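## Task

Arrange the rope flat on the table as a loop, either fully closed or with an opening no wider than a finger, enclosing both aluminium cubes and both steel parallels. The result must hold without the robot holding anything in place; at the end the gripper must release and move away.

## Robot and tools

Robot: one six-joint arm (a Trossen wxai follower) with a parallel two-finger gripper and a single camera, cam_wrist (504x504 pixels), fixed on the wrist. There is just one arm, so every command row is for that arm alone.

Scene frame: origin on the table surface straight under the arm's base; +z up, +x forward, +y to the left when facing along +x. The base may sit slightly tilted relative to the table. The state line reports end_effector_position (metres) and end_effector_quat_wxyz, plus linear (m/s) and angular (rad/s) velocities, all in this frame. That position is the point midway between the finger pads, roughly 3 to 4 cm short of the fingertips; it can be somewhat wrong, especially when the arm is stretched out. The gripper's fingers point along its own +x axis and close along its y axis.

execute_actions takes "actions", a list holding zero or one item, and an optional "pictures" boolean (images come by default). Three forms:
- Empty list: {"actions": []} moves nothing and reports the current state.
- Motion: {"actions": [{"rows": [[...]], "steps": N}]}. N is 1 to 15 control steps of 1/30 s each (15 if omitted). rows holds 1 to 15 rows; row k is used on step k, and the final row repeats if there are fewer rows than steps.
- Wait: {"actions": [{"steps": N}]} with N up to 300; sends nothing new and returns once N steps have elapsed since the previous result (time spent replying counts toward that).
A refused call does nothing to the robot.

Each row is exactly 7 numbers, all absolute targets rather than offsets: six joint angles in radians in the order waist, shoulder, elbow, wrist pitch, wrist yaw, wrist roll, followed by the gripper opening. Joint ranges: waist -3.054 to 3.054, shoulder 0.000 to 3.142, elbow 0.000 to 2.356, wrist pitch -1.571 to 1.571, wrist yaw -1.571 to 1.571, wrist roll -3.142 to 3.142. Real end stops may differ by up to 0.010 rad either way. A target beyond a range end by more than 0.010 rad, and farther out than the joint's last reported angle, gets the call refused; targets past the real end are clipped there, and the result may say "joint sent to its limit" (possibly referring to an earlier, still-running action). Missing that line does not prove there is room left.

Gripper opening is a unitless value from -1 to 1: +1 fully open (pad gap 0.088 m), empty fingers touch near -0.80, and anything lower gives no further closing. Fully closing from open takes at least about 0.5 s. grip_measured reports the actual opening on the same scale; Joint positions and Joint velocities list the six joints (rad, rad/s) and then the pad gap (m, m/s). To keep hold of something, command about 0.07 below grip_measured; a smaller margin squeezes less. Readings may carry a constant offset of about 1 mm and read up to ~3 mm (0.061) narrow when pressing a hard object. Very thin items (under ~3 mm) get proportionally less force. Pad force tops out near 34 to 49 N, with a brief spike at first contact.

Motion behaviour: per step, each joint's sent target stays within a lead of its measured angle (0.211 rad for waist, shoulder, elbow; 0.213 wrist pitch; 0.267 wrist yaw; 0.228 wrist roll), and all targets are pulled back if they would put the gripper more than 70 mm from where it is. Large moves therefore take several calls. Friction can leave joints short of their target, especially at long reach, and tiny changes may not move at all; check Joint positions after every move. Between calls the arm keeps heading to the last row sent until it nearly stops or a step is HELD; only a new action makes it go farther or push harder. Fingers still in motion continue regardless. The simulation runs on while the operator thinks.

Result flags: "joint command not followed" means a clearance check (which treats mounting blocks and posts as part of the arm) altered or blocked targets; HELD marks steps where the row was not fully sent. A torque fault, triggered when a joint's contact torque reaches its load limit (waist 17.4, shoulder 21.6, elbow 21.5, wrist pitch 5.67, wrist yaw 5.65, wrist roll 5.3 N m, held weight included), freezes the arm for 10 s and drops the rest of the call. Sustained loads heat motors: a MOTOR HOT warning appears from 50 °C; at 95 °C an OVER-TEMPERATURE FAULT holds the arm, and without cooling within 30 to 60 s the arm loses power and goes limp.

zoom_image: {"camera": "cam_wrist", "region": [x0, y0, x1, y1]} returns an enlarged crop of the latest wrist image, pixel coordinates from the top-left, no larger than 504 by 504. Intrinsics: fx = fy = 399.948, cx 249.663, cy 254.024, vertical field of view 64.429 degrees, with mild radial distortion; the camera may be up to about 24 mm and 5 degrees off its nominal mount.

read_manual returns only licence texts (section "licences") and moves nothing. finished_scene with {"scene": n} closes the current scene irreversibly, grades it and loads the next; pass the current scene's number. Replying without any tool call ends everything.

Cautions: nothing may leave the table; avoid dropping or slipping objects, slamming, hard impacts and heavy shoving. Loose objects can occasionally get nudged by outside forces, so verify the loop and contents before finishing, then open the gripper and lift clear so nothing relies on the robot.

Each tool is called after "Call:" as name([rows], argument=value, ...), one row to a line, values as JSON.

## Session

Call:
execute_actions(actions=[])

Scene clock: 0.00 s of 4397.00 s.
end_effector_position=(+0.3388, +0.1532, +0.1239) grip_measured=+0.842 end_effector_quat_wxyz=(+0.481, +0.221, +0.848, +0.000) end_effector_velocity=(-0.001, -0.001, -0.001) end_effector_angular_velocity=(+0.006, +0.012, +0.005)
Joint positions: [ 0.367  2.697  1.92  -1.355  0.117  0.942  0.08 ]
Joint velocities: [-0.007  0.002  0.002 -0.007 -0.007 -0.007  0.   ]
Heat: hottest waist 22 °C (+0.0 °C/min).

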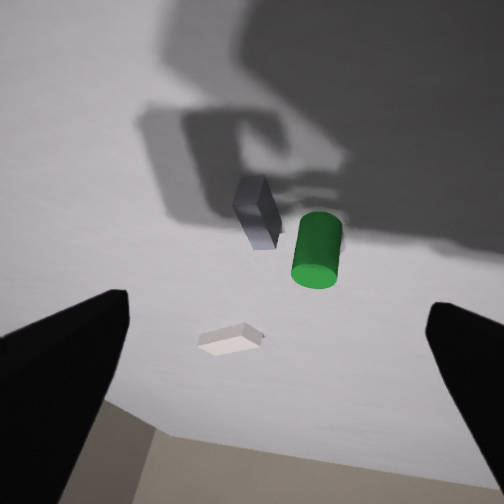

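Call:
execute_actions([
  {"rows":[[0.7,2.0,1.7,-1.3,0.3,0.2,1]],"steps":12},
], pictures=false)

Call:
execute_actions([
  {"rows":[[0.9,1.0,1.1,-1.25,0.3,-0.5,1]],"steps":15},
], pictures=false)

Call:
execute_actions([
  {"steps":25},
])

Call:
execute_actions([
  {"rows":[[0.6,1.0,1.1,-1.2,0.75,-0.4,1]],"steps":15},
])

Call:
execute_actions([
  {"rows":[[0.4,1.0,1.1,-1.3,1.0,0.1,1]],"steps":15},
])

Scene clock: 5.33 s of 4397.00 s.
end_effector_position=(+0.3055, +0.1067, +0.3193) grip_measured=+1.000 end_effector_quat_wxyz=(+0.743, -0.000, +0.594, +0.310) end_effector_velocity=(+0.065, -0.436, +0.440) end_effector_angular_velocity=(+1.007, -1.323, -0.221)
Joint positions: [ 0.723  2.127  1.718 -1.299  0.289  0.274  0.088]
Joint velocities: [-0.071 -1.712  0.002  0.022  0.125 -0.872  0.   ]
Heat: hottest waist 23 °C (+11.2 °C/min).
Steps of this call (steps 1 to 90: nothing new was sent; then 1.93 s passed at rest; steps 91 to 102: all 12 steps of this action). Readings (joint positions):
91: [0.377 2.668 1.886 -1.325 0.158 0.896]
92: [0.406 2.629 1.831 -1.318 0.210 0.833]
94: [0.494 2.548 1.763 -1.327 0.245 0.726]
98: [0.671 2.359 1.728 -1.303 0.277 0.494]
102: the state above

Scene clock: 5.83 s of 4397.00 s.
end_effector_position=(+0.1661, -0.0291, +0.3466) grip_measured=+1.000 end_effector_quat_wxyz=(+0.803, -0.229, +0.249, +0.490) end_effector_velocity=(-0.101, -0.358, +0.171) end_effector_angular_velocity=(+1.445, -0.933, -0.665)
Joint positions: [ 0.903  1.163  1.119 -1.249  0.297 -0.481  0.088]
Joint velocities: [-0.002 -1.893 -0.022  0.022 -0.007 -0.198  0.   ]
Heat: hottest waist 23 °C (+10.3 °C/min).
Steps of this call (steps 1 to 15: all 15 steps of this action). Readings (joint positions):
1: [0.730 2.064 1.689 -1.274 0.304 0.221]
2: [0.753 1.992 1.644 -1.262 0.311 0.158]
4: [0.834 1.852 1.535 -1.261 0.303 0.022]
8: [0.916 1.596 1.295 -1.253 0.293 -0.255]
15: the state above

Scene clock: 6.67 s of 4397.00 s.
end_effector_position=(+0.1559, -0.0587, +0.3561) grip_measured=+1.000 end_effector_quat_wxyz=(+0.837, -0.195, +0.197, +0.472) end_effector_velocity=(-0.002, +0.001, -0.003) end_effector_angular_velocity=(-0.002, +0.014, +0.006)
Joint positions: [ 0.903  1.005  1.11  -1.249  0.3   -0.497  0.088]
Joint velocities: [-0.002 -0.002 -0.007 -0.007 -0.007  0.007  0.   ]
Heat: hottest waist 23 °C (+9.0 °C/min).
Steps of this call (steps 1 to 25: the robot went on to your last target). Readings (joint positions):
1: [0.903 1.107 1.119 -1.249 0.298 -0.486]
2: [0.903 1.061 1.119 -1.249 0.299 -0.489]
4: [0.903 1.012 1.119 -1.249 0.300 -0.493]
8: [0.903 1.005 1.111 -1.249 0.300 -0.496]
25: the state above

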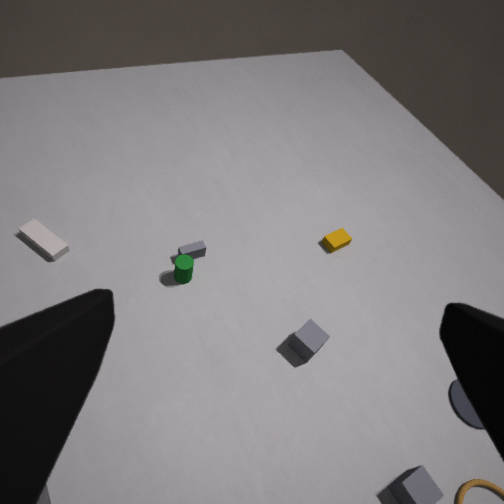

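Scene clock: 7.17 s of 4397.00 s.
end_effector_position=(+0.2178, -0.1551, +0.3079) grip_measured=+1.000 end_effector_quat_wxyz=(+0.900, -0.164, +0.359, +0.184) end_effector_velocity=(+0.002, -0.005, -0.002) end_effector_angular_velocity=(-0.016, +0.002, -0.023)
Joint positions: [ 0.605  1.003  1.108 -1.201  0.745 -0.404  0.088]
Joint velocities: [-0.012 -0.002 -0.002  0.007  0.022 -0.007  0.   ]
Heat: hottest waist 23 °C (+8.4 °C/min).
Steps of this call (steps 1 to 15: all 15 steps of this action). Readings (joint positions):
1: [0.878 1.005 1.109 -1.241 0.337 -0.481]
2: [0.815 1.005 1.108 -1.223 0.430 -0.453]
4: [0.692 1.006 1.108 -1.208 0.595 -0.424]
8: [0.613 1.003 1.108 -1.204 0.718 -0.408]
15: the state above

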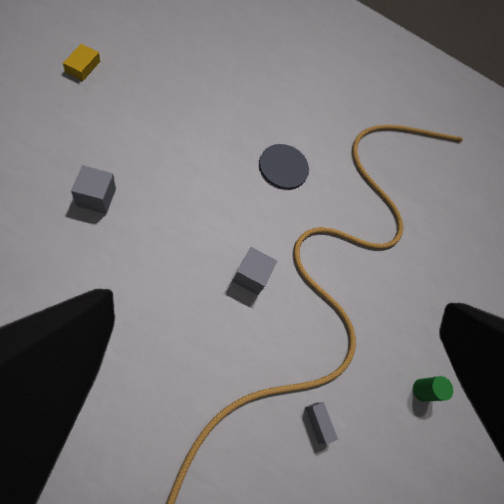

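Scene clock: 7.67 s of 4397.00 s.
end_effector_position=(+0.2061, -0.2238, +0.2669) grip_measured=+1.000 end_effector_quat_wxyz=(+0.877, +0.006, +0.475, -0.074) end_effector_velocity=(+0.001, -0.001, -0.001) end_effector_angular_velocity=(+0.007, +0.001, -0.029)
Joint positions: [ 0.404  1.001  1.107 -1.298  0.996  0.094  0.088]
Joint velocities: [-0.007  0.002 -0.002  0.007  0.007  0.022  0.   ]
Heat: hottest waist 23 °C (+7.8 °C/min).
Steps of this call (steps 1 to 15: all 15 steps of this action). Readings (joint positions):
1: [0.583 1.003 1.108 -1.214 0.781 -0.353]
2: [0.525 1.005 1.108 -1.244 0.864 -0.279]
4: [0.440 1.003 1.107 -1.280 0.948 -0.141]
8: [0.408 1.001 1.107 -1.294 0.987 0.046]
15: the state above

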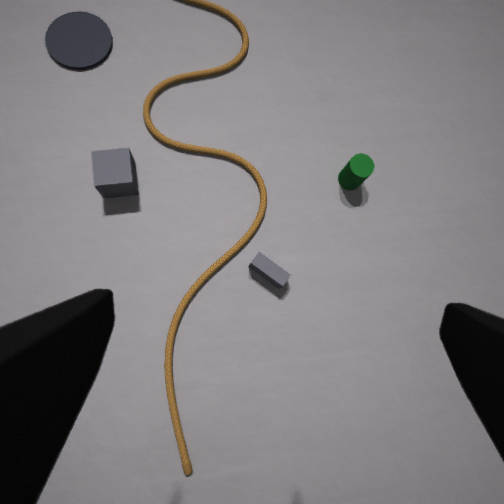

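Call:
execute_actions([
  {"rows":[[-0.28,1.499,1.244,-1.057,0.728,-1.28,0.3]],"steps":15},
], pictures=false)

Call:
execute_actions([
  {"steps":18},
])

Scene clock: 23.43 s of 4397.00 s.
end_effector_position=(+0.2635, -0.2560, +0.1185) grip_measured=+0.305 end_effector_quat_wxyz=(+0.691, -0.186, +0.672, +0.193) end_effector_velocity=(-0.002, -0.001, -0.002) end_effector_angular_velocity=(-0.031, -0.037, +2.038)
Joint positions: [-0.278  1.495  1.242 -1.059  0.733 -0.902  0.054]
Joint velocities: [-0.017 -0.007 -0.002  0.007 -0.022 -2.059 -0.002]
Heat: hottest waist 23 °C (+2.6 °C/min).
Steps of this call (steps 1 to 15: the robot went on to your last target; steps 16 to 90: nothing new was sent; then 12.27 s passed at rest; steps 91 to 105: all 15 steps of this action). Readings (joint positions):
91: [0.373 1.030 1.124 -1.274 0.937 0.044]
92: [0.306 1.072 1.160 -1.201 0.861 -0.027]
94: [0.185 1.199 1.231 -1.097 0.792 -0.162]
98: [-0.041 1.418 1.248 -1.068 0.740 -0.422]
105: the state above

Scene clock: 24.03 s of 4397.00 s.
end_effector_position=(+0.2637, -0.2556, +0.1185) grip_measured=+0.303 end_effector_quat_wxyz=(+0.645, -0.310, +0.623, +0.315) end_effector_velocity=(-0.001, +0.004, -0.001) end_effector_angular_velocity=(+0.023, +0.002, +0.029)
Joint positions: [-0.278  1.495  1.242 -1.058  0.729 -1.276  0.054]
Joint velocities: [-0.002  0.002 -0.002 -0.007 -0.022 -0.022  0.   ]
Heat: hottest waist 23 °C (+2.5 °C/min).
Steps of this call (steps 1 to 18: the robot went on to your last target). Readings (joint positions):
1: [-0.278 1.495 1.242 -1.058 0.732 -0.971]
2: [-0.278 1.495 1.242 -1.058 0.731 -1.040]
4: [-0.278 1.495 1.242 -1.058 0.729 -1.164]
8: [-0.278 1.495 1.242 -1.058 0.729 -1.254]
18: the state above

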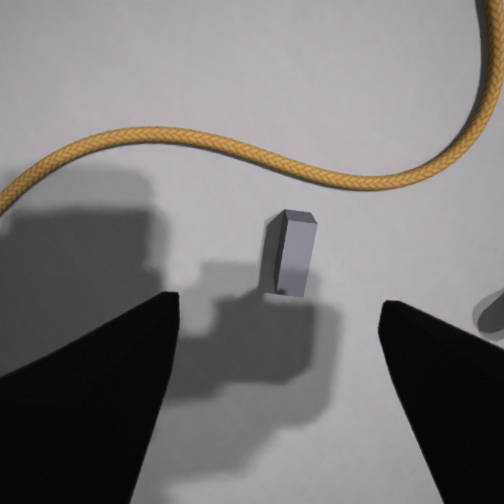

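Call:
execute_actions([
  {"rows":[[-0.3,1.503,1.232,-1.025,0.722,-1.285,0.1],[-0.32,1.51,1.22,-0.99,0.716,-1.29,0.1],[-0.34,1.517,1.207,-0.955,0.709,-1.3,0.1],[-0.36,1.524,1.194,-0.92,0.702,-1.31,0.1],[-0.38,1.531,1.18,-0.885,0.695,-1.32,0.1],[-0.4,1.538,1.167,-0.85,0.689,-1.33,0.1],[-0.42,1.545,1.154,-0.815,0.682,-1.34,0.1],[-0.44,1.552,1.14,-0.78,0.675,-1.35,0.1],[-0.46,1.56,1.127,-0.745,0.668,-1.36,0.1],[-0.477,1.567,1.115,-0.713,0.662,-1.37,0.1],[-0.491,1.573,1.105,-0.688,0.658,-1.38,0.1]],"steps":15},
], pictures=false)

Call:
execute_actions([
  {"steps":10},
])

Call:
execute_actions([
  {"rows":[[-0.491,1.573,1.105,-0.688,0.658,-1.38,-0.68]],"steps":15},
])

Scene clock: 35.03 s of 4397.00 s.
end_effector_position=(+0.2639, -0.2684, +0.0423) grip_measured=+0.103 end_effector_quat_wxyz=(+0.665, -0.259, +0.649, +0.266) end_effector_velocity=(-0.001, +0.006, -0.028) end_effector_angular_velocity=(+0.016, -0.023, +0.002)
Joint positions: [-0.486  1.565  1.116 -0.705  0.664 -1.372  0.044]
Joint velocities: [-0.061  0.022 -0.076  0.154 -0.051 -0.081 -0.   ]
Heat: hottest waist 23 °C (+1.7 °C/min).
Steps of this call (steps 1 to 15: the robot went on to your last target; steps 16 to 90: nothing new was sent; then 7.50 s passed at rest; steps 91 to 105: all 15 steps of this action). Readings (joint positions):
91: [-0.279 1.495 1.242 -1.053 0.728 -1.278]
92: [-0.285 1.496 1.240 -1.035 0.724 -1.281]
94: [-0.311 1.500 1.229 -0.982 0.716 -1.291]
98: [-0.389 1.524 1.183 -0.857 0.693 -1.325]
105: the state above

Scene clock: 35.37 s of 4397.00 s.
end_effector_position=(+0.2661, -0.2692, +0.0419) grip_measured=+0.103 end_effector_quat_wxyz=(+0.668, -0.259, +0.646, +0.262) end_effector_velocity=(-0.000, +0.003, -0.000) end_effector_angular_velocity=(+0.021, -0.006, -0.004)
Joint positions: [-0.487  1.565  1.114 -0.689  0.66  -1.376  0.044]
Joint velocities: [-0.002 -0.002 -0.002 -0.007 -0.022  0.007 -0.   ]
Heat: hottest waist 23 °C (+1.7 °C/min).
Steps of this call (steps 1 to 10: the robot went on to your last target). Readings (joint positions):
1: [-0.487 1.565 1.114 -0.702 0.663 -1.374]
2: [-0.487 1.565 1.114 -0.697 0.662 -1.375]
4: [-0.487 1.565 1.114 -0.691 0.662 -1.375]
8: [-0.487 1.565 1.114 -0.690 0.660 -1.376]
10: the state above

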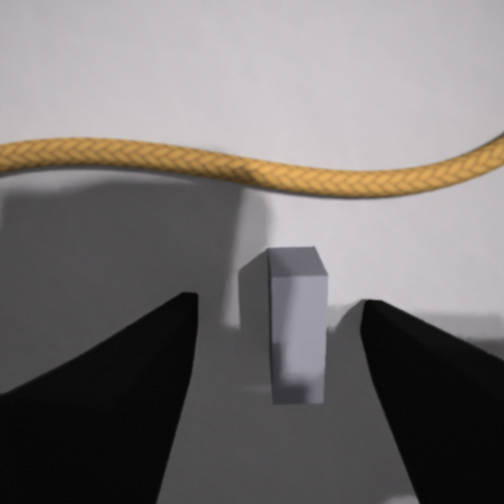

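Scene clock: 35.87 s of 4397.00 s.
end_effector_position=(+0.2663, -0.2692, +0.0419) grip_measured=-0.604 end_effector_quat_wxyz=(+0.668, -0.260, +0.646, +0.262) end_effector_velocity=(-0.000, +0.003, -0.000) end_effector_angular_velocity=(+0.021, -0.007, +0.011)
Joint positions: [-0.487  1.565  1.114 -0.689  0.66  -1.377  0.009]
Joint velocities: [-0.002 -0.002 -0.002 -0.007 -0.022 -0.007 -0.   ]
Heat: hottest waist 23 °C (+1.7 °C/min).
Steps of this call (steps 1 to 15: all 15 steps of this action). Readings (joint positions):
1: [-0.487 1.565 1.114 -0.689 0.660 -1.377]
2: [-0.487 1.565 1.114 -0.689 0.660 -1.377]
4: [-0.487 1.565 1.114 -0.689 0.660 -1.377]
8: [-0.487 1.565 1.114 -0.689 0.660 -1.377]
15: the state above

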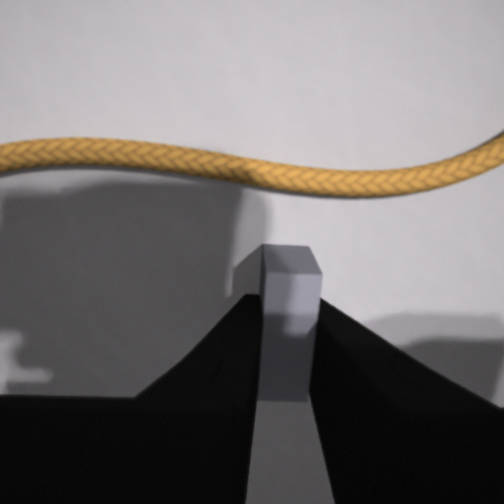

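Call:
execute_actions([
  {"rows":[[-0.47,1.56,1.125,-0.73,0.665,-1.37,-0.68],[-0.445,1.553,1.14,-0.77,0.675,-1.36,-0.68],[-0.42,1.548,1.157,-0.815,0.682,-1.345,-0.68],[-0.395,1.55,1.175,-0.85,0.69,-1.33,-0.68],[-0.37,1.565,1.195,-0.875,0.698,-1.31,-0.68],[-0.345,1.59,1.21,-0.885,0.705,-1.29,-0.68],[-0.32,1.615,1.225,-0.892,0.712,-1.27,-0.68],[-0.295,1.645,1.24,-0.897,0.72,-1.25,-0.68],[-0.27,1.675,1.257,-0.902,0.727,-1.23,-0.68],[-0.25,1.7,1.27,-0.906,0.733,-1.21,-0.68],[-0.23,1.725,1.283,-0.91,0.739,-1.19,-0.68],[-0.213,1.75,1.295,-0.912,0.743,-1.17,-0.68]],"steps":15},
], pictures=false)

Call:
execute_actions([
  {"rows":[[-0.222,1.755,1.287,-0.893,0.741,-1.17,-0.68],[-0.232,1.76,1.279,-0.873,0.739,-1.175,-0.68],[-0.242,1.765,1.27,-0.853,0.737,-1.18,-0.68],[-0.252,1.77,1.262,-0.833,0.734,-1.185,-0.68],[-0.262,1.775,1.254,-0.812,0.732,-1.19,-0.68],[-0.272,1.78,1.245,-0.79,0.73,-1.19,-0.68],[-0.282,1.785,1.237,-0.77,0.728,-1.195,-0.68],[-0.291,1.79,1.229,-0.75,0.726,-1.2,-0.68],[-0.3,1.795,1.221,-0.732,0.724,-1.2,-0.68]],"steps":15},
], pictures=false)

Call:
execute_actions([
  {"steps":6},
])

Scene clock: 47.50 s of 4397.00 s.
end_effector_position=(+0.3211, -0.2126, +0.0851) grip_measured=-0.604 end_effector_quat_wxyz=(+0.651, -0.304, +0.622, +0.312) end_effector_velocity=(+0.016, +0.124, -0.028) end_effector_angular_velocity=(+0.071, +0.191, +0.320)
Joint positions: [-0.218  1.732  1.279 -0.905  0.732 -1.187  0.009]
Joint velocities: [ 0.208  0.315 -0.002 -0.154  0.022  0.154  0.   ]
Heat: hottest waist 24 °C (+2.5 °C/min).
Steps of this call (steps 1 to 15: the robot went on to your last target; steps 16 to 90: nothing new was sent; then 8.13 s passed at rest; steps 91 to 105: all 15 steps of this action). Readings (joint positions):
91: [-0.486 1.565 1.115 -0.694 0.660 -1.377]
92: [-0.481 1.565 1.119 -0.715 0.664 -1.375]
94: [-0.453 1.565 1.133 -0.780 0.675 -1.358]
98: [-0.356 1.587 1.195 -0.866 0.703 -1.295]
105: the state above

Scene clock: 48.00 s of 4397.00 s.
end_effector_position=(+0.3244, -0.2144, +0.0449) grip_measured=-0.604 end_effector_quat_wxyz=(+0.658, -0.276, +0.641, +0.283) end_effector_velocity=(+0.011, -0.001, -0.001) end_effector_angular_velocity=(+0.004, -0.048, -0.036)
Joint positions: [-0.299  1.789  1.228 -0.739  0.726 -1.196  0.009]
Joint velocities: [-0.002  0.002 -0.002  0.066 -0.022 -0.007 -0.   ]
Heat: hottest waist 24 °C (+2.5 °C/min).
Steps of this call (steps 1 to 15: all 15 steps of this action). Readings (joint positions):
1: [-0.214 1.740 1.279 -0.908 0.732 -1.183]
2: [-0.214 1.746 1.279 -0.901 0.733 -1.181]
4: [-0.225 1.752 1.279 -0.868 0.734 -1.181]
8: [-0.265 1.765 1.259 -0.795 0.734 -1.188]
15: the state above

Scene clock: 48.20 s of 4397.00 s.
end_effector_position=(+0.3252, -0.2146, +0.0449) grip_measured=-0.604 end_effector_quat_wxyz=(+0.660, -0.276, +0.640, +0.281) end_effector_velocity=(-0.003, +0.002, -0.001) end_effector_angular_velocity=(+0.010, +0.007, -0.001)
Joint positions: [-0.299  1.789  1.228 -0.734  0.726 -1.197  0.009]
Joint velocities: [-0.002 -0.002 -0.007 -0.007 -0.007  0.007 -0.   ]
Heat: hottest waist 24 °C (+2.5 °C/min).
Steps of this call (steps 1 to 6: the robot went on to your last target). Readings (joint positions):
1: [-0.299 1.789 1.228 -0.736 0.726 -1.196]
2: [-0.299 1.789 1.228 -0.734 0.726 -1.196]
4: [-0.299 1.789 1.228 -0.734 0.726 -1.197]
6: the state above

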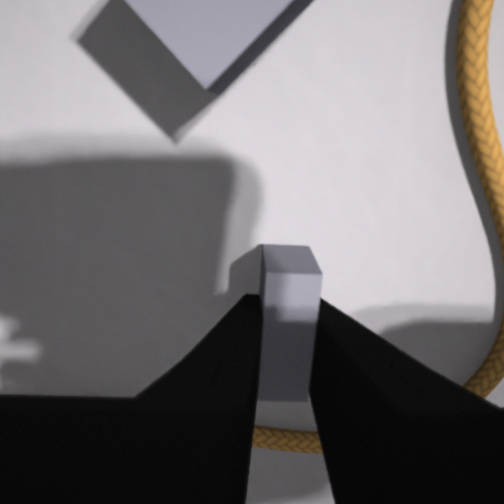

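Call:
execute_actions([
  {"rows":[[-0.3,1.795,1.221,-0.732,0.724,-1.2,-0.2]],"steps":8},
], pictures=false)

Call:
execute_actions([
  {"rows":[[-0.28,1.78,1.245,-0.78,0.728,-1.19,-0.2],[-0.255,1.768,1.265,-0.83,0.734,-1.18,-0.2],[-0.23,1.756,1.285,-0.88,0.74,-1.15,-0.2],[-0.2,1.745,1.305,-0.93,0.745,-1.1,-0.2],[-0.17,1.74,1.325,-0.98,0.75,-1.04,-0.2],[-0.135,1.745,1.345,-1.03,0.75,-0.98,0],[-0.095,1.77,1.36,-1.06,0.75,-0.92,0.3],[-0.055,1.81,1.37,-1.07,0.75,-0.85,0.6],[-0.015,1.85,1.38,-1.07,0.748,-0.78,1],[0.025,1.895,1.385,-1.07,0.745,-0.71,1],[0.065,1.94,1.39,-1.07,0.74,-0.64,1],[0.105,1.985,1.4,-1.07,0.737,-0.57,1],[0.145,2.03,1.405,-1.07,0.733,-0.5,1],[0.185,2.075,1.41,-1.065,0.728,-0.43,1],[0.363,2.283,1.443,-1.059,0.704,0.4,1]],"steps":15},
], pictures=false)

Call:
execute_actions([
  {"steps":26},
])

Scene clock: 63.07 s of 4397.00 s.
end_effector_position=(+0.3253, -0.2147, +0.0449) grip_measured=-0.225 end_effector_quat_wxyz=(+0.660, -0.276, +0.640, +0.281) end_effector_velocity=(-0.002, +0.003, +0.000) end_effector_angular_velocity=(+0.010, +0.004, +0.003)
Joint positions: [-0.299  1.789  1.228 -0.733  0.726 -1.197  0.028]
Joint velocities: [ 0.002 -0.002 -0.007 -0.007 -0.007  0.007  0.013]
Heat: hottest waist 25 °C (+2.0 °C/min).
Steps of this call (steps 1 to 15: the robot went on to your last target; steps 16 to 90: nothing new was sent; then 11.60 s passed at rest; steps 91 to 98: all 8 steps of this action). Readings (joint positions):
91: [-0.299 1.789 1.228 -0.733 0.726 -1.197]
92: [-0.299 1.789 1.228 -0.733 0.726 -1.197]
94: [-0.299 1.789 1.228 -0.733 0.726 -1.197]
98: the state above

Scene clock: 63.57 s of 4397.00 s.
end_effector_position=(+0.3636, -0.0900, +0.1297) grip_measured=+0.868 end_effector_quat_wxyz=(+0.687, -0.235, +0.639, +0.254) end_effector_velocity=(+0.031, +0.632, +0.008) end_effector_angular_velocity=(+0.118, +0.171, +0.480)
Joint positions: [ 0.125  1.993  1.408 -1.058  0.735 -0.548  0.082]
Joint velocities: [ 1.175  1.311  0.09  -0.066 -0.256  1.267  0.114]
Heat: hottest waist 25 °C (+2.0 °C/min).
Steps of this call (steps 1 to 15: all 15 steps of this action). Readings (joint positions):
1: [-0.298 1.789 1.229 -0.741 0.726 -1.197]
2: [-0.293 1.788 1.236 -0.766 0.727 -1.195]
4: [-0.264 1.781 1.256 -0.841 0.734 -1.162]
8: [-0.146 1.768 1.329 -1.001 0.748 -0.982]
15: the state above

Scene clock: 64.43 s of 4397.00 s.
end_effector_position=(+0.3521, +0.0361, +0.1261) grip_measured=+1.000 end_effector_quat_wxyz=(+0.715, -0.032, +0.697, +0.045) end_effector_velocity=(-0.001, -0.001, +0.000) end_effector_angular_velocity=(+0.006, +0.007, -0.022)
Joint positions: [ 0.366  2.28   1.439 -1.059  0.704  0.396  0.088]
Joint velocities: [-0.002 -0.002  0.002 -0.007 -0.007  0.022  0.   ]
Heat: hottest waist 25 °C (+2.0 °C/min).
Steps of this call (steps 1 to 26: the robot went on to your last target). Readings (joint positions):
1: [0.166 2.038 1.411 -1.058 0.728 -0.503]
2: [0.207 2.083 1.414 -1.058 0.723 -0.455]
4: [0.287 2.172 1.427 -1.058 0.715 -0.335]
8: [0.376 2.274 1.433 -1.059 0.699 -0.061]
26: the state above

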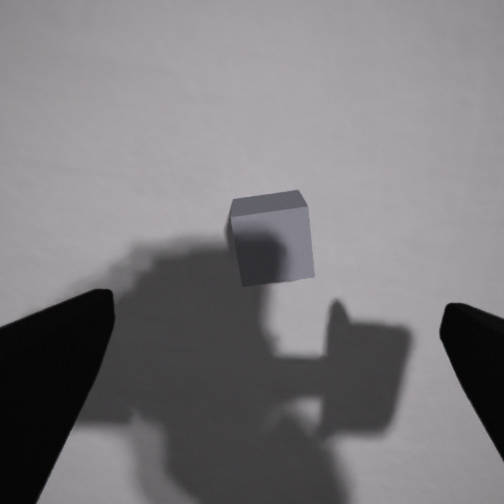

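Call:
execute_actions([
  {"rows":[[0.353,2.287,1.425,-1.03,0.707,0.36,0.6],[0.34,2.293,1.408,-0.997,0.711,0.32,0.6],[0.327,2.299,1.391,-0.964,0.714,0.28,0.6],[0.314,2.305,1.374,-0.93,0.718,0.24,0.6],[0.301,2.311,1.357,-0.897,0.721,0.21,0.6],[0.288,2.317,1.34,-0.864,0.725,0.185,0.6],[0.275,2.323,1.323,-0.83,0.728,0.165,0.6],[0.262,2.329,1.306,-0.797,0.732,0.145,0.6],[0.249,2.335,1.289,-0.765,0.735,0.125,0.6],[0.236,2.341,1.272,-0.735,0.738,0.105,0.6],[0.224,2.346,1.256,-0.706,0.741,0.09,0.6]],"steps":15},
], pictures=false)

Call:
execute_actions([
  {"steps":8},
], pictures=false)

Call:
execute_actions([
  {"rows":[[0.224,2.346,1.256,-0.706,0.741,0.09,-0.3]],"steps":15},
])

Scene clock: 74.87 s of 4397.00 s.
end_effector_position=(+0.3484, +0.0368, +0.0470) grip_measured=+0.604 end_effector_quat_wxyz=(+0.707, -0.075, +0.697, +0.088) end_effector_velocity=(-0.016, +0.005, -0.040) end_effector_angular_velocity=(-0.002, +0.020, +0.055)
Joint positions: [ 0.224  2.34   1.267 -0.724  0.737  0.102  0.069]
Joint velocities: [-0.056  0.037 -0.11   0.168  0.007 -0.11  -0.001]
Heat: hottest waist 26 °C (+3.0 °C/min).
Steps of this call (steps 1 to 30: the robot went on to your last target; steps 31 to 90: nothing new was sent; then 6.93 s passed at rest; steps 91 to 105: all 15 steps of this action). Readings (joint positions):
91: [0.365 2.280 1.439 -1.055 0.704 0.391]
92: [0.363 2.280 1.435 -1.038 0.704 0.373]
94: [0.351 2.281 1.419 -0.989 0.709 0.316]
98: [0.300 2.300 1.358 -0.869 0.722 0.203]
105: the state above

Scene clock: 75.13 s of 4397.00 s.
end_effector_position=(+0.3499, +0.0374, +0.0464) grip_measured=+0.603 end_effector_quat_wxyz=(+0.710, -0.075, +0.694, +0.089) end_effector_velocity=(-0.004, -0.003, -0.000) end_effector_angular_velocity=(-0.013, +0.014, +0.035)
Joint positions: [ 0.224  2.34   1.264 -0.708  0.739  0.094  0.069]
Joint velocities: [-0.002 -0.002 -0.002 -0.022  0.007 -0.022  0.   ]
Heat: hottest waist 27 °C (+4.0 °C/min).
Steps of this call (steps 1 to 8: the robot went on to your last target). Readings (joint positions):
1: [0.224 2.340 1.265 -0.718 0.737 0.099]
2: [0.224 2.340 1.264 -0.715 0.737 0.097]
4: [0.224 2.340 1.264 -0.709 0.739 0.096]
8: the state above

Scene clock: 75.63 s of 4397.00 s.
end_effector_position=(+0.3503, +0.0376, +0.0467) grip_measured=-0.234 end_effector_quat_wxyz=(+0.711, -0.076, +0.693, +0.088) end_effector_velocity=(-0.006, -0.001, -0.001) end_effector_angular_velocity=(+0.000, +0.023, +0.010)
Joint positions: [ 0.225  2.34   1.264 -0.707  0.741  0.093  0.028]
Joint velocities: [-0.002 -0.002 -0.007 -0.022 -0.007  0.007 -0.   ]
Heat: hottest waist 27 °C (+4.0 °C/min).
Steps of this call (steps 1 to 15: all 15 steps of this action). Readings (joint positions):
1: [0.224 2.340 1.264 -0.708 0.739 0.094]
2: [0.224 2.340 1.264 -0.707 0.739 0.094]
4: [0.224 2.340 1.264 -0.707 0.739 0.094]
8: [0.224 2.340 1.264 -0.707 0.740 0.093]
15: the state above

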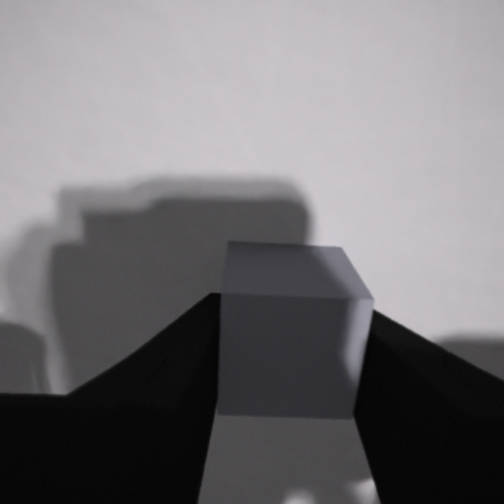

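Call:
execute_actions([
  {"rows":[[0.245,2.33,1.29,-0.76,0.735,0.09,-0.31],[0.265,2.315,1.315,-0.815,0.73,0.09,-0.31],[0.28,2.29,1.33,-0.86,0.728,0.09,-0.31],[0.28,2.255,1.33,-0.89,0.73,0.08,-0.31],[0.265,2.215,1.315,-0.9,0.733,0.07,-0.31],[0.24,2.17,1.29,-0.9,0.737,0.06,-0.31],[0.21,2.12,1.265,-0.9,0.741,0.05,-0.31],[0.18,2.07,1.24,-0.9,0.745,0.035,-0.31],[0.15,2.02,1.215,-0.9,0.749,0.02,-0.31],[0.118,1.97,1.19,-0.895,0.752,0.01,-0.31],[0.086,1.92,1.165,-0.89,0.755,0,-0.31],[0.054,1.87,1.14,-0.89,0.758,-0.015,-0.31],[0.022,1.82,1.12,-0.885,0.761,-0.03,-0.31],[-0.01,1.775,1.1,-0.88,0.763,-0.04,-0.31],[-0.035,1.735,1.08,-0.88,0.765,-0.05,-0.31]],"steps":15},
], pictures=false)

Call:
execute_actions([
  {"rows":[[-0.035,1.735,1.08,-0.88,0.765,-0.05,-0.31],[-0.035,1.735,1.08,-0.88,0.765,-0.05,-0.31],[-0.035,1.735,1.08,-0.88,0.765,-0.05,-0.31],[-0.046,1.741,1.073,-0.857,0.764,-0.065,-0.31],[-0.058,1.747,1.066,-0.834,0.763,-0.08,-0.31],[-0.069,1.753,1.059,-0.81,0.762,-0.095,-0.31],[-0.08,1.759,1.052,-0.787,0.761,-0.11,-0.31],[-0.092,1.765,1.044,-0.764,0.76,-0.125,-0.31],[-0.103,1.771,1.037,-0.74,0.759,-0.14,-0.31],[-0.114,1.777,1.03,-0.718,0.758,-0.155,-0.31],[-0.126,1.783,1.022,-0.695,0.757,-0.17,-0.31],[-0.137,1.789,1.015,-0.672,0.756,-0.185,-0.31],[-0.148,1.794,1.008,-0.65,0.755,-0.2,-0.31]],"steps":15},
], pictures=false)

Call:
execute_actions([
  {"steps":10},
])

Scene clock: 87.93 s of 4397.00 s.
end_effector_position=(+0.3201, -0.1117, +0.0950) grip_measured=-0.234 end_effector_quat_wxyz=(+0.720, -0.014, +0.693, +0.031) end_effector_velocity=(-0.231, -0.415, -0.059) end_effector_angular_velocity=(-0.034, +0.203, -0.856)
Joint positions: [ 0.029  1.837  1.144 -0.885  0.761 -0.02   0.028]
Joint velocities: [-0.999 -1.346 -0.672  0.022  0.066 -0.344 -0.   ]
Heat: hottest waist 28 °C (+5.0 °C/min).
Steps of this call (steps 1 to 15: the robot went on to your last target; steps 16 to 90: nothing new was sent; then 8.80 s passed at rest; steps 91 to 105: all 15 steps of this action). Readings (joint positions):
91: [0.226 2.340 1.267 -0.715 0.741 0.093]
92: [0.230 2.340 1.276 -0.744 0.740 0.093]
94: [0.249 2.325 1.293 -0.813 0.733 0.091]
98: [0.252 2.195 1.280 -0.877 0.730 0.061]
105: the state above

Scene clock: 88.43 s of 4397.00 s.
end_effector_position=(+0.3054, -0.1418, +0.0513) grip_measured=-0.234 end_effector_quat_wxyz=(+0.717, +0.004, +0.697, +0.007) end_effector_velocity=(-0.030, -0.003, -0.081) end_effector_angular_velocity=(+0.003, +0.141, +0.063)
Joint positions: [-0.138  1.782  1.024 -0.674  0.759 -0.182  0.028]
Joint velocities: [-0.198  0.1   -0.12   0.212 -0.007 -0.198 -0.   ]
Heat: hottest waist 28 °C (+5.1 °C/min).
Steps of this call (steps 1 to 15: all 15 steps of this action). Readings (joint positions):
1: [-0.001 1.800 1.126 -0.885 0.764 -0.029]
2: [-0.022 1.772 1.113 -0.886 0.768 -0.034]
4: [-0.040 1.745 1.102 -0.878 0.769 -0.044]
8: [-0.060 1.748 1.072 -0.812 0.763 -0.091]
15: the state above

Scene clock: 88.77 s of 4397.00 s.
end_effector_position=(+0.3056, -0.1416, +0.0475) grip_measured=-0.234 end_effector_quat_wxyz=(+0.717, +0.003, +0.697, +0.008) end_effector_velocity=(-0.002, +0.002, -0.001) end_effector_angular_velocity=(+0.008, +0.009, +0.014)
Joint positions: [-0.146  1.787  1.016 -0.652  0.757 -0.197  0.028]
Joint velocities: [-0.002  0.002 -0.002 -0.007 -0.007 -0.007 -0.   ]
Heat: hottest waist 28 °C (+5.0 °C/min).
Steps of this call (steps 1 to 10: the robot went on to your last target). Readings (joint positions):
1: [-0.143 1.785 1.020 -0.668 0.759 -0.187]
2: [-0.146 1.786 1.018 -0.663 0.758 -0.190]
4: [-0.146 1.787 1.016 -0.657 0.758 -0.194]
8: [-0.146 1.787 1.016 -0.653 0.757 -0.196]
10: the state above

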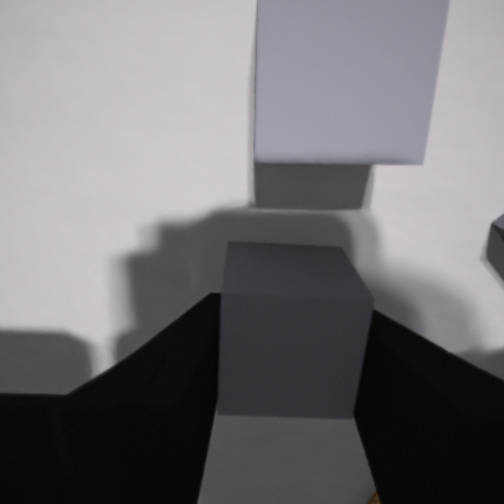

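Call:
execute_actions([
  {"rows":[[-0.148,1.794,1.008,-0.65,0.755,-0.2,0.1]],"steps":8},
], pictures=false)

Call:
execute_actions([
  {"rows":[[-0.12,1.775,1.03,-0.71,0.758,-0.165,0.1],[-0.09,1.76,1.05,-0.77,0.76,-0.125,0.1],[-0.06,1.745,1.07,-0.83,0.763,-0.085,0.1],[-0.03,1.735,1.09,-0.89,0.765,-0.045,0.1],[0.01,1.74,1.115,-0.94,0.762,0,0.1],[0.055,1.77,1.14,-0.98,0.755,0.05,0.2],[0.1,1.82,1.165,-1.0,0.745,0.11,0.3],[0.145,1.87,1.19,-1.01,0.735,0.17,0.3],[0.19,1.925,1.215,-1.02,0.72,0.23,0.3],[0.235,1.98,1.24,-1.03,0.705,0.29,0.3],[0.28,2.035,1.27,-1.035,0.69,0.35,0.3],[0.325,2.09,1.3,-1.04,0.675,0.41,0.3],[0.37,2.145,1.33,-1.045,0.66,0.47,0.3],[0.415,2.2,1.36,-1.05,0.645,0.53,0.3],[0.734,2.62,1.557,-1.079,0.54,0.9,0.3]],"steps":15},
], pictures=false)

Call:
execute_actions([
  {"steps":26},
])

Scene clock: 100.97 s of 4397.00 s.
end_effector_position=(+0.3058, -0.1416, +0.0475) grip_measured=+0.078 end_effector_quat_wxyz=(+0.718, +0.004, +0.696, +0.008) end_effector_velocity=(+0.004, -0.002, -0.001) end_effector_angular_velocity=(+0.004, -0.015, -0.017)
Joint positions: [-0.146  1.787  1.016 -0.651  0.757 -0.197  0.043]
Joint velocities: [-0.007 -0.002  0.002  0.022 -0.007 -0.007  0.011]
Heat: hottest waist 28 °C (+5.1 °C/min).
Steps of this call (steps 1 to 30: the robot went on to your last target; steps 31 to 90: nothing new was sent; then 8.93 s passed at rest; steps 91 to 98: all 8 steps of this action). Readings (joint positions):
91: [-0.146 1.787 1.016 -0.652 0.757 -0.197]
92: [-0.146 1.787 1.016 -0.652 0.757 -0.197]
94: [-0.146 1.787 1.016 -0.651 0.757 -0.197]
98: the state above

Scene clock: 101.47 s of 4397.00 s.
end_effector_position=(+0.3356, +0.0085, +0.1425) grip_measured=+0.292 end_effector_quat_wxyz=(+0.722, +0.029, +0.690, +0.034) end_effector_velocity=(-0.000, +0.626, +0.163) end_effector_angular_velocity=(+0.670, +0.251, +0.248)
Joint positions: [ 0.345  2.106  1.325 -1.04   0.657  0.432  0.053]
Joint velocities: [ 1.223  1.409  1.013 -0.462 -1.033  1.267  0.003]
Heat: hottest waist 28 °C (+5.0 °C/min).
Steps of this call (steps 1 to 15: all 15 steps of this action). Readings (joint positions):
1: [-0.145 1.787 1.017 -0.661 0.757 -0.192]
2: [-0.137 1.785 1.023 -0.692 0.757 -0.175]
4: [-0.099 1.773 1.041 -0.783 0.758 -0.119]
8: [0.040 1.785 1.130 -0.947 0.757 0.050]
15: the state above

Scene clock: 102.33 s of 4397.00 s.
end_effector_position=(+0.2802, +0.1945, +0.1375) grip_measured=+0.297 end_effector_quat_wxyz=(+0.716, +0.000, +0.698, +0.014) end_effector_velocity=(-0.000, -0.001, +0.001) end_effector_angular_velocity=(+0.003, +0.009, +0.007)
Joint positions: [ 0.736  2.618  1.554 -1.079  0.54   0.897  0.054]
Joint velocities: [-0.002 -0.002  0.002 -0.007 -0.007 -0.007 -0.   ]
Heat: hottest waist 28 °C (+5.0 °C/min).
Steps of this call (steps 1 to 26: the robot went on to your last target). Readings (joint positions):
1: [0.387 2.154 1.359 -1.049 0.628 0.477]
2: [0.428 2.199 1.395 -1.054 0.610 0.523]
4: [0.512 2.280 1.464 -1.057 0.587 0.620]
8: [0.679 2.449 1.543 -1.067 0.557 0.805]
26: the state above

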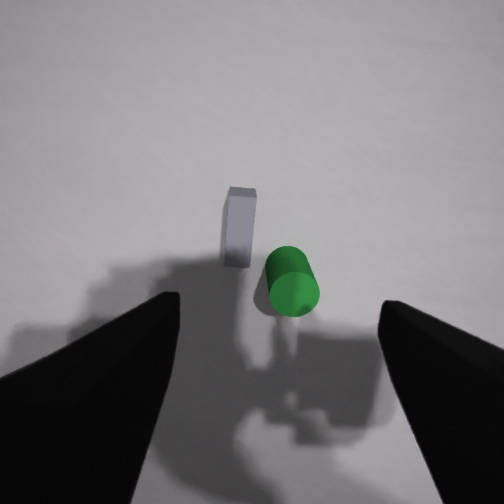

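Call:
execute_actions([
  {"rows":[[0.738,2.635,1.575,-1.082,0.54,0.92,-0.25],[0.74,2.655,1.595,-1.083,0.54,0.94,-0.25],[0.738,2.675,1.61,-1.078,0.541,0.955,-0.25],[0.73,2.69,1.612,-1.06,0.545,0.96,-0.25],[0.718,2.7,1.602,-1.035,0.551,0.955,-0.25],[0.705,2.71,1.587,-1.005,0.557,0.945,-0.25],[0.692,2.72,1.571,-0.973,0.563,0.933,-0.25],[0.679,2.73,1.555,-0.94,0.57,0.92,-0.25],[0.666,2.74,1.539,-0.91,0.576,0.908,-0.25],[0.653,2.75,1.523,-0.878,0.582,0.895,-0.25],[0.64,2.76,1.507,-0.846,0.589,0.883,-0.25]],"steps":15},
], pictures=false)

Call:
execute_actions([
  {"steps":8},
])

Scene clock: 113.23 s of 4397.00 s.
end_effector_position=(+0.2920, +0.2100, +0.0693) grip_measured=-0.246 end_effector_quat_wxyz=(+0.712, +0.033, +0.701, -0.017) end_effector_velocity=(-0.033, -0.016, -0.087) end_effector_angular_velocity=(-0.090, +0.127, +0.054)
Joint positions: [ 0.639  2.751  1.519 -0.864  0.583  0.891  0.027]
Joint velocities: [-0.11   0.115 -0.144  0.139  0.022 -0.066 -0.001]
Heat: hottest waist 28 °C (+4.1 °C/min).
Steps of this call (steps 1 to 15: the robot went on to your last target; steps 16 to 90: nothing new was sent; then 7.40 s passed at rest; steps 91 to 105: all 15 steps of this action). Readings (joint positions):
91: [0.736 2.618 1.555 -1.079 0.540 0.902]
92: [0.736 2.623 1.561 -1.082 0.540 0.912]
94: [0.736 2.642 1.584 -1.077 0.540 0.934]
98: [0.720 2.687 1.588 -1.000 0.554 0.938]
105: the state above

Scene clock: 113.50 s of 4397.00 s.
end_effector_position=(+0.2922, +0.2116, +0.0675) grip_measured=-0.247 end_effector_quat_wxyz=(+0.715, +0.033, +0.698, -0.016) end_effector_velocity=(-0.005, +0.002, -0.001) end_effector_angular_velocity=(+0.007, +0.021, +0.017)
Joint positions: [ 0.639  2.754  1.514 -0.848  0.587  0.886  0.027]
Joint velocities: [ 0.002  0.002 -0.002 -0.007 -0.022 -0.007 -0.   ]
Heat: hottest waist 28 °C (+4.0 °C/min).
Steps of this call (steps 1 to 8: the robot went on to your last target). Readings (joint positions):
1: [0.637 2.754 1.516 -0.859 0.584 0.890]
2: [0.637 2.754 1.515 -0.855 0.584 0.889]
4: [0.638 2.754 1.514 -0.850 0.586 0.887]
8: the state above

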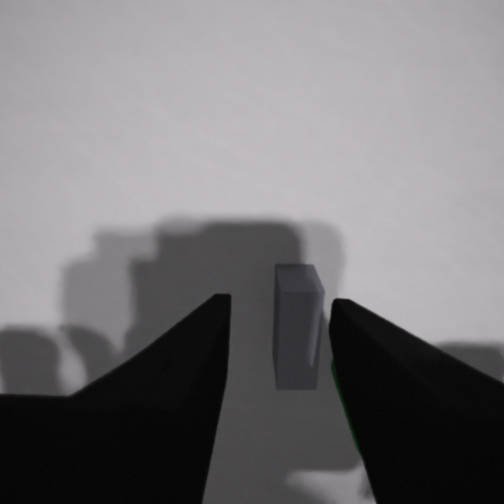

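Call:
execute_actions([
  {"rows":[[0.64,2.74,1.49,-0.84,0.589,0.883,-0.25],[0.641,2.725,1.47,-0.83,0.589,0.883,-0.25],[0.641,2.718,1.455,-0.823,0.589,0.883,-0.25],[0.641,2.718,1.455,-0.823,0.589,0.883,-0.25],[0.641,2.718,1.455,-0.823,0.589,0.883,-0.25],[0.641,2.718,1.455,-0.823,0.589,0.883,-0.25],[0.635,2.728,1.447,-0.81,0.592,0.878,-0.25],[0.629,2.735,1.44,-0.795,0.595,0.872,-0.25],[0.623,2.741,1.432,-0.78,0.598,0.866,-0.25],[0.617,2.747,1.425,-0.766,0.6,0.86,-0.25],[0.612,2.752,1.417,-0.752,0.603,0.855,-0.25],[0.607,2.757,1.41,-0.74,0.605,0.85,-0.25]],"steps":15},
], pictures=false)

Call:
execute_actions([
  {"steps":8},
])

Call:
execute_actions([
  {"rows":[[0.607,2.757,1.41,-0.74,0.605,0.85,-0.68]],"steps":12},
])

Scene clock: 123.97 s of 4397.00 s.
end_effector_position=(+0.2854, +0.2048, +0.0498) grip_measured=-0.247 end_effector_quat_wxyz=(+0.716, +0.035, +0.697, -0.016) end_effector_velocity=(-0.027, -0.019, -0.060) end_effector_angular_velocity=(-0.069, +0.121, +0.043)
Joint positions: [ 0.613  2.742  1.425 -0.75   0.601  0.857  0.027]
Joint velocities: [-0.095  0.076 -0.095  0.066  0.007 -0.051 -0.   ]
Heat: hottest waist 28 °C (+3.0 °C/min).
Steps of this call (steps 1 to 30: the robot went on to your last target; steps 31 to 90: nothing new was sent; then 6.97 s passed at rest; steps 91 to 105: all 15 steps of this action). Readings (joint positions):
91: [0.639 2.754 1.512 -0.845 0.587 0.886]
92: [0.639 2.750 1.506 -0.839 0.587 0.886]
94: [0.640 2.739 1.485 -0.834 0.587 0.886]
98: [0.640 2.731 1.465 -0.816 0.589 0.883]
105: the state above

Scene clock: 124.23 s of 4397.00 s.
end_effector_position=(+0.2844, +0.2046, +0.0469) grip_measured=-0.247 end_effector_quat_wxyz=(+0.715, +0.034, +0.698, -0.016) end_effector_velocity=(-0.003, -0.002, -0.000) end_effector_angular_velocity=(+0.005, +0.030, +0.027)
Joint positions: [ 0.61   2.746  1.42  -0.742  0.602  0.854  0.027]
Joint velocities: [-0.007 -0.002  0.002 -0.022 -0.022 -0.022  0.   ]
Heat: hottest waist 28 °C (+3.0 °C/min).
Steps of this call (steps 1 to 8: the robot went on to your last target). Readings (joint positions):
1: [0.611 2.744 1.423 -0.748 0.601 0.856]
2: [0.610 2.745 1.421 -0.746 0.602 0.855]
4: [0.610 2.746 1.420 -0.744 0.602 0.854]
8: the state above

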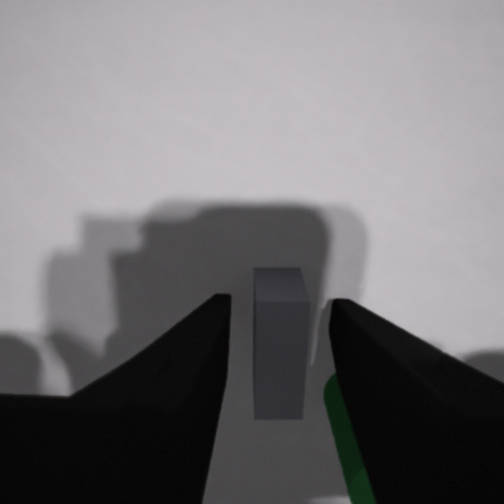

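Scene clock: 124.63 s of 4397.00 s.
end_effector_position=(+0.2844, +0.2046, +0.0469) grip_measured=-0.600 end_effector_quat_wxyz=(+0.716, +0.033, +0.697, -0.016) end_effector_velocity=(-0.002, -0.000, +0.001) end_effector_angular_velocity=(+0.014, +0.018, +0.008)
Joint positions: [ 0.61   2.746  1.42  -0.741  0.603  0.853  0.01 ]
Joint velocities: [-0.002 -0.007 -0.002 -0.007 -0.022 -0.007 -0.   ]
Heat: hottest waist 28 °C (+3.0 °C/min).
Steps of this call (steps 1 to 12: all 12 steps of this action). Readings (joint positions):
1: [0.610 2.746 1.420 -0.742 0.602 0.853]
2: [0.610 2.746 1.420 -0.742 0.602 0.853]
4: [0.610 2.746 1.420 -0.741 0.603 0.853]
8: [0.610 2.746 1.420 -0.741 0.603 0.853]
12: the state above

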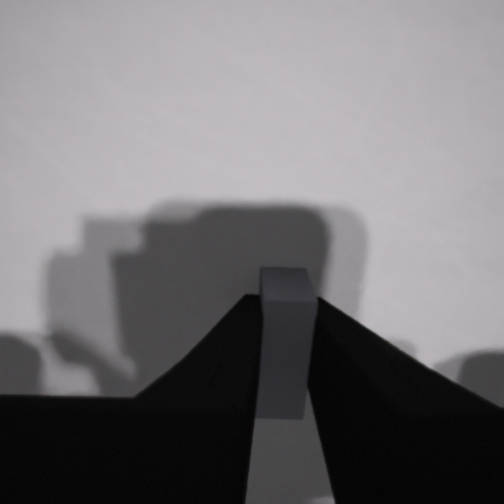

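Call:
execute_actions([
  {"rows":[[0.625,2.74,1.445,-0.78,0.597,0.86,-0.68],[0.64,2.73,1.475,-0.825,0.59,0.87,-0.68],[0.655,2.72,1.505,-0.87,0.583,0.88,-0.68],[0.665,2.705,1.53,-0.915,0.58,0.885,-0.68],[0.665,2.68,1.545,-0.955,0.58,0.88,-0.68],[0.65,2.65,1.55,-0.985,0.587,0.86,-0.68],[0.625,2.615,1.545,-1.0,0.597,0.83,-0.68],[0.59,2.575,1.53,-1.0,0.61,0.79,-0.68],[0.555,2.535,1.515,-1.0,0.625,0.74,-0.68],[0.52,2.495,1.5,-1.0,0.64,0.69,-0.68],[0.485,2.455,1.485,-0.995,0.655,0.645,-0.68],[0.45,2.415,1.47,-0.99,0.668,0.6,-0.68],[0.415,2.375,1.455,-0.985,0.68,0.55,-0.68],[0.38,2.335,1.44,-0.98,0.692,0.505,-0.68],[0.345,2.295,1.425,-0.975,0.703,0.46,-0.68]],"steps":15},
], pictures=false)

Call:
execute_actions([
  {"rows":[[0.31,2.257,1.41,-0.97,0.714,0.415,-0.68],[0.275,2.22,1.393,-0.965,0.724,0.37,-0.68],[0.24,2.18,1.377,-0.96,0.733,0.32,-0.68],[0.205,2.145,1.36,-0.955,0.741,0.275,-0.68],[0.17,2.105,1.345,-0.95,0.748,0.23,-0.68],[0.135,2.07,1.33,-0.943,0.754,0.185,-0.68],[0.1,2.03,1.315,-0.937,0.759,0.14,-0.68],[0.075,2.005,1.303,-0.933,0.762,0.105,-0.68],[0.055,1.985,1.295,-0.93,0.764,0.08,-0.68]],"steps":12},
], pictures=false)

Call:
execute_actions([
  {"rows":[[0.045,1.99,1.286,-0.907,0.764,0.066,-0.68],[0.035,1.995,1.277,-0.885,0.764,0.052,-0.68],[0.025,2.0,1.268,-0.862,0.764,0.038,-0.68],[0.015,2.005,1.258,-0.84,0.764,0.024,-0.68],[0.005,2.01,1.249,-0.817,0.764,0.01,-0.68],[-0.005,2.015,1.24,-0.795,0.764,-0.004,-0.68],[-0.015,2.02,1.231,-0.772,0.764,-0.018,-0.68],[-0.025,2.025,1.221,-0.75,0.764,-0.032,-0.68],[-0.034,2.03,1.212,-0.727,0.764,-0.046,-0.68],[-0.043,2.035,1.203,-0.704,0.764,-0.06,-0.68]],"steps":15},
], pictures=false)

Call:
execute_actions([
  {"steps":7},
])

Scene clock: 141.90 s of 4397.00 s.
end_effector_position=(+0.3571, +0.0842, +0.1229) grip_measured=-0.600 end_effector_quat_wxyz=(+0.729, +0.024, +0.684, +0.012) end_effector_velocity=(+0.175, -0.577, -0.035) end_effector_angular_velocity=(+0.039, +0.024, -0.127)
Joint positions: [ 0.434  2.387  1.477 -0.98   0.676  0.565  0.01 ]
Joint velocities: [-1.209 -1.243 -0.403  0.081  0.344 -1.341 -0.   ]
Heat: hottest waist 28 °C (+1.0 °C/min).
Steps of this call (steps 1 to 15: the robot went on to your last target; steps 16 to 90: nothing new was sent; then 13.77 s passed at rest; steps 91 to 105: all 15 steps of this action). Readings (joint positions):
91: [0.611 2.746 1.422 -0.747 0.603 0.853]
92: [0.613 2.746 1.432 -0.769 0.602 0.855]
94: [0.628 2.745 1.462 -0.836 0.592 0.867]
98: [0.650 2.675 1.513 -0.954 0.586 0.843]
105: the state above

Scene clock: 142.30 s of 4397.00 s.
end_effector_position=(+0.3568, -0.0973, +0.0951) grip_measured=-0.600 end_effector_quat_wxyz=(+0.717, +0.015, +0.697, -0.002) end_effector_velocity=(-0.006, -0.137, -0.001) end_effector_angular_velocity=(+0.000, -0.073, -0.134)
Joint positions: [ 0.053  1.997  1.317 -0.935  0.766  0.109  0.01 ]
Joint velocities: [-0.271 -0.325 -0.056  0.095  0.022 -0.315 -0.   ]
Heat: hottest waist 29 °C (+2.0 °C/min).
Steps of this call (steps 1 to 12: all 12 steps of this action). Readings (joint positions):
1: [0.394 2.346 1.462 -0.977 0.688 0.521]
2: [0.355 2.307 1.447 -0.973 0.699 0.475]
4: [0.282 2.233 1.414 -0.965 0.719 0.384]
8: [0.145 2.089 1.347 -0.945 0.748 0.203]
12: the state above

Scene clock: 142.80 s of 4397.00 s.
end_effector_position=(+0.3537, -0.0975, +0.0472) grip_measured=-0.600 end_effector_quat_wxyz=(+0.715, +0.003, +0.699, +0.010) end_effector_velocity=(+0.002, +0.007, -0.008) end_effector_angular_velocity=(+0.006, -0.025, +0.024)
Joint positions: [-0.043  2.028  1.212 -0.713  0.765 -0.053  0.01 ]
Joint velocities: [-0.002  0.007 -0.037  0.081 -0.007 -0.051 -0.   ]
Heat: hottest waist 29 °C (+2.0 °C/min).
Steps of this call (steps 1 to 15: all 15 steps of this action). Readings (joint positions):
1: [0.047 1.989 1.314 -0.928 0.767 0.097]
2: [0.045 1.988 1.309 -0.915 0.767 0.084]
4: [0.039 1.989 1.292 -0.881 0.766 0.058]
8: [0.005 2.005 1.251 -0.800 0.765 0.002]
15: the state above

Scene clock: 143.03 s of 4397.00 s.
end_effector_position=(+0.3548, -0.0973, +0.0472) grip_measured=-0.600 end_effector_quat_wxyz=(+0.717, +0.003, +0.697, +0.010) end_effector_velocity=(-0.002, +0.000, -0.000) end_effector_angular_velocity=(+0.007, +0.006, +0.026)
Joint positions: [-0.043  2.028  1.211 -0.706  0.765 -0.056  0.01 ]
Joint velocities: [-0.002 -0.002 -0.002 -0.007 -0.007 -0.022 -0.   ]
Heat: hottest waist 29 °C (+2.0 °C/min).
Steps of this call (steps 1 to 7: the robot went on to your last target). Readings (joint positions):
1: [-0.043 2.028 1.211 -0.710 0.765 -0.054]
2: [-0.043 2.028 1.211 -0.708 0.765 -0.055]
4: [-0.043 2.028 1.211 -0.706 0.765 -0.056]
7: the state above

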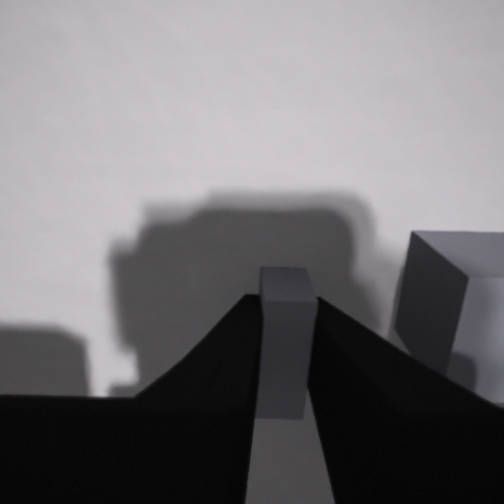

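Call:
execute_actions([
  {"rows":[[-0.043,2.035,1.203,-0.704,0.764,-0.06,-0.35]],"steps":8},
], pictures=false)

Call:
execute_actions([
  {"rows":[[-0.02,2.02,1.235,-0.76,0.764,-0.04,-0.35],[0.005,2.007,1.26,-0.82,0.764,-0.02,-0.35],[0.03,1.995,1.285,-0.875,0.764,0,-0.35],[0.05,1.99,1.32,-0.92,0.76,0,-0.35],[0.06,2.0,1.37,-0.94,0.75,-0.02,-0.35],[0.055,2.02,1.425,-0.93,0.74,-0.06,-0.2],[0.04,2.045,1.48,-0.91,0.73,-0.1,0],[0.025,2.07,1.535,-0.885,0.72,-0.14,0.2],[0.01,2.1,1.59,-0.86,0.71,-0.18,0.3],[-0.005,2.13,1.645,-0.83,0.7,-0.22,0.3],[-0.02,2.16,1.7,-0.805,0.69,-0.26,0.3],[-0.035,2.19,1.755,-0.78,0.68,-0.3,0.3],[-0.05,2.22,1.81,-0.75,0.67,-0.34,0.3],[-0.065,2.25,1.865,-0.725,0.66,-0.38,0.3],[-0.08,2.285,1.92,-0.7,0.65,-0.42,0.3]],"steps":15},
], pictures=false)

Call:
execute_actions([
  {"rows":[[-0.1,2.32,1.98,-0.67,0.64,-0.45,0.3],[-0.117,2.355,2.032,-0.641,0.629,-0.48,0.3]],"steps":15},
])

Scene clock: 156.67 s of 4397.00 s.
end_effector_position=(+0.3550, -0.0973, +0.0472) grip_measured=-0.368 end_effector_quat_wxyz=(+0.717, +0.004, +0.697, +0.010) end_effector_velocity=(-0.003, -0.003, +0.000) end_effector_angular_velocity=(-0.007, +0.014, +0.003)
Joint positions: [-0.043  2.028  1.211 -0.705  0.765 -0.057  0.021]
Joint velocities: [-0.002 -0.002  0.002 -0.022  0.007  0.007  0.009]
Heat: hottest waist 29 °C (+1.0 °C/min).
Steps of this call (steps 1 to 15: the robot went on to your last target; steps 16 to 90: nothing new was sent; then 10.37 s passed at rest; steps 91 to 98: all 8 steps of this action). Readings (joint positions):
91: [-0.043 2.028 1.211 -0.705 0.765 -0.057]
92: [-0.043 2.028 1.211 -0.705 0.765 -0.057]
94: [-0.043 2.028 1.211 -0.705 0.765 -0.057]
98: the state above

Scene clock: 157.17 s of 4397.00 s.
end_effector_position=(+0.4971, -0.1462, +0.1142) grip_measured=+0.271 end_effector_quat_wxyz=(+0.811, +0.005, +0.584, +0.034) end_effector_velocity=(+0.420, -0.220, -0.093) end_effector_angular_velocity=(-0.097, -0.753, -0.127)
Joint positions: [-0.033  2.195  1.795 -0.756  0.675 -0.328  0.052]
Joint velocities: [-0.51   0.95   1.59   0.711 -0.3   -1.165  0.016]
Heat: hottest waist 29 °C (+1.0 °C/min).
Steps of this call (steps 1 to 15: all 15 steps of this action). Readings (joint positions):
1: [-0.042 2.028 1.214 -0.715 0.765 -0.056]
2: [-0.036 2.027 1.222 -0.744 0.765 -0.048]
4: [-0.008 2.022 1.251 -0.829 0.765 -0.025]
8: [0.050 2.032 1.402 -0.898 0.736 -0.074]
15: the state above

Scene clock: 157.67 s of 4397.00 s.
end_effector_position=(+0.5535, -0.1823, +0.0931) grip_measured=+0.297 end_effector_quat_wxyz=(+0.841, +0.006, +0.541, +0.009) end_effector_velocity=(+0.007, +0.005, +0.012) end_effector_angular_velocity=(+0.007, -0.038, +0.025)
Joint positions: [-0.115  2.341  2.023 -0.642  0.631 -0.476  0.054]
Joint velocities: [ 0.017 -0.002  0.012  0.007 -0.022 -0.022 -0.   ]
Heat: hottest waist 30 °C (+2.0 °C/min).
Steps of this call (steps 1 to 15: all 15 steps of this action). Readings (joint positions):
1: [-0.051 2.228 1.849 -0.731 0.665 -0.365]
2: [-0.068 2.263 1.903 -0.703 0.654 -0.399]
4: [-0.098 2.311 1.979 -0.661 0.641 -0.441]
8: [-0.124 2.337 2.014 -0.648 0.635 -0.469]
15: the state above

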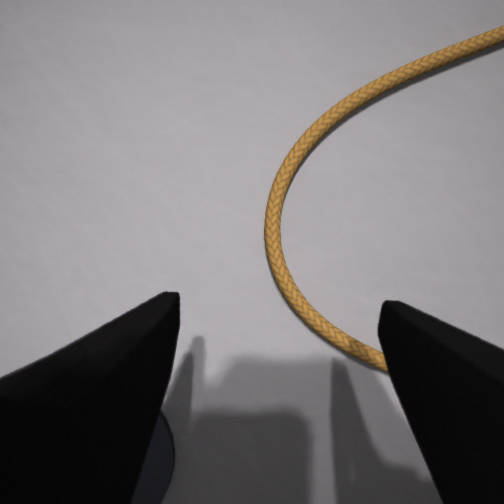

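Call:
execute_actions([
  {"rows":[[-0.123,2.369,2.042,-0.634,0.626,-0.486,-0.1],[-0.129,2.382,2.053,-0.628,0.622,-0.492,-0.1],[-0.134,2.396,2.063,-0.621,0.619,-0.498,-0.1],[-0.14,2.41,2.074,-0.615,0.615,-0.504,-0.1],[-0.146,2.424,2.084,-0.608,0.612,-0.51,-0.1],[-0.152,2.437,2.094,-0.601,0.609,-0.516,-0.1],[-0.158,2.451,2.105,-0.595,0.605,-0.522,-0.1],[-0.163,2.465,2.115,-0.588,0.602,-0.528,-0.1],[-0.169,2.478,2.126,-0.582,0.598,-0.534,-0.1],[-0.175,2.492,2.136,-0.575,0.595,-0.54,-0.1]],"steps":15},
], pictures=false)

Call:
execute_actions([
  {"steps":10},
])

Scene clock: 165.23 s of 4397.00 s.
end_effector_position=(+0.5768, -0.1793, +0.0522) grip_measured=-0.096 end_effector_quat_wxyz=(+0.843, +0.004, +0.537, +0.011) end_effector_velocity=(+0.032, -0.038, +0.037) end_effector_angular_velocity=(-0.040, -0.134, -0.109)
Joint positions: [-0.164  2.473  2.127 -0.577  0.597 -0.535  0.034]
Joint velocities: [ 0.007 -0.002  0.12   0.066  0.007 -0.022 -0.001]
Heat: hottest waist 32 °C (+4.1 °C/min).
Steps of this call (steps 1 to 15: the robot went on to your last target; steps 16 to 90: nothing new was sent; then 4.07 s passed at rest; steps 91 to 105: all 15 steps of this action). Readings (joint positions):
91: [-0.114 2.343 2.025 -0.642 0.631 -0.478]
92: [-0.115 2.348 2.030 -0.638 0.630 -0.481]
94: [-0.119 2.365 2.048 -0.627 0.624 -0.490]
98: [-0.138 2.416 2.088 -0.603 0.612 -0.512]
105: the state above

Scene clock: 165.57 s of 4397.00 s.
end_effector_position=(+0.5768, -0.1810, +0.0487) grip_measured=-0.097 end_effector_quat_wxyz=(+0.842, +0.004, +0.539, +0.010) end_effector_velocity=(-0.003, +0.000, -0.001) end_effector_angular_velocity=(+0.011, +0.010, +0.006)
Joint positions: [-0.17   2.478  2.132 -0.575  0.597 -0.537  0.034]
Joint velocities: [-0.002 -0.002  0.002 -0.022 -0.007  0.007  0.   ]
Heat: hottest waist 32 °C (+4.1 °C/min).
Steps of this call (steps 1 to 10: the robot went on to your last target). Readings (joint positions):
1: [-0.164 2.473 2.130 -0.575 0.597 -0.535]
2: [-0.164 2.473 2.132 -0.575 0.597 -0.536]
4: [-0.167 2.474 2.132 -0.575 0.597 -0.536]
8: [-0.170 2.478 2.132 -0.575 0.597 -0.537]
10: the state above

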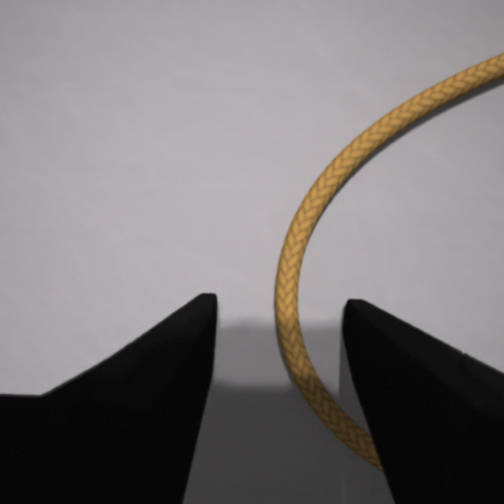

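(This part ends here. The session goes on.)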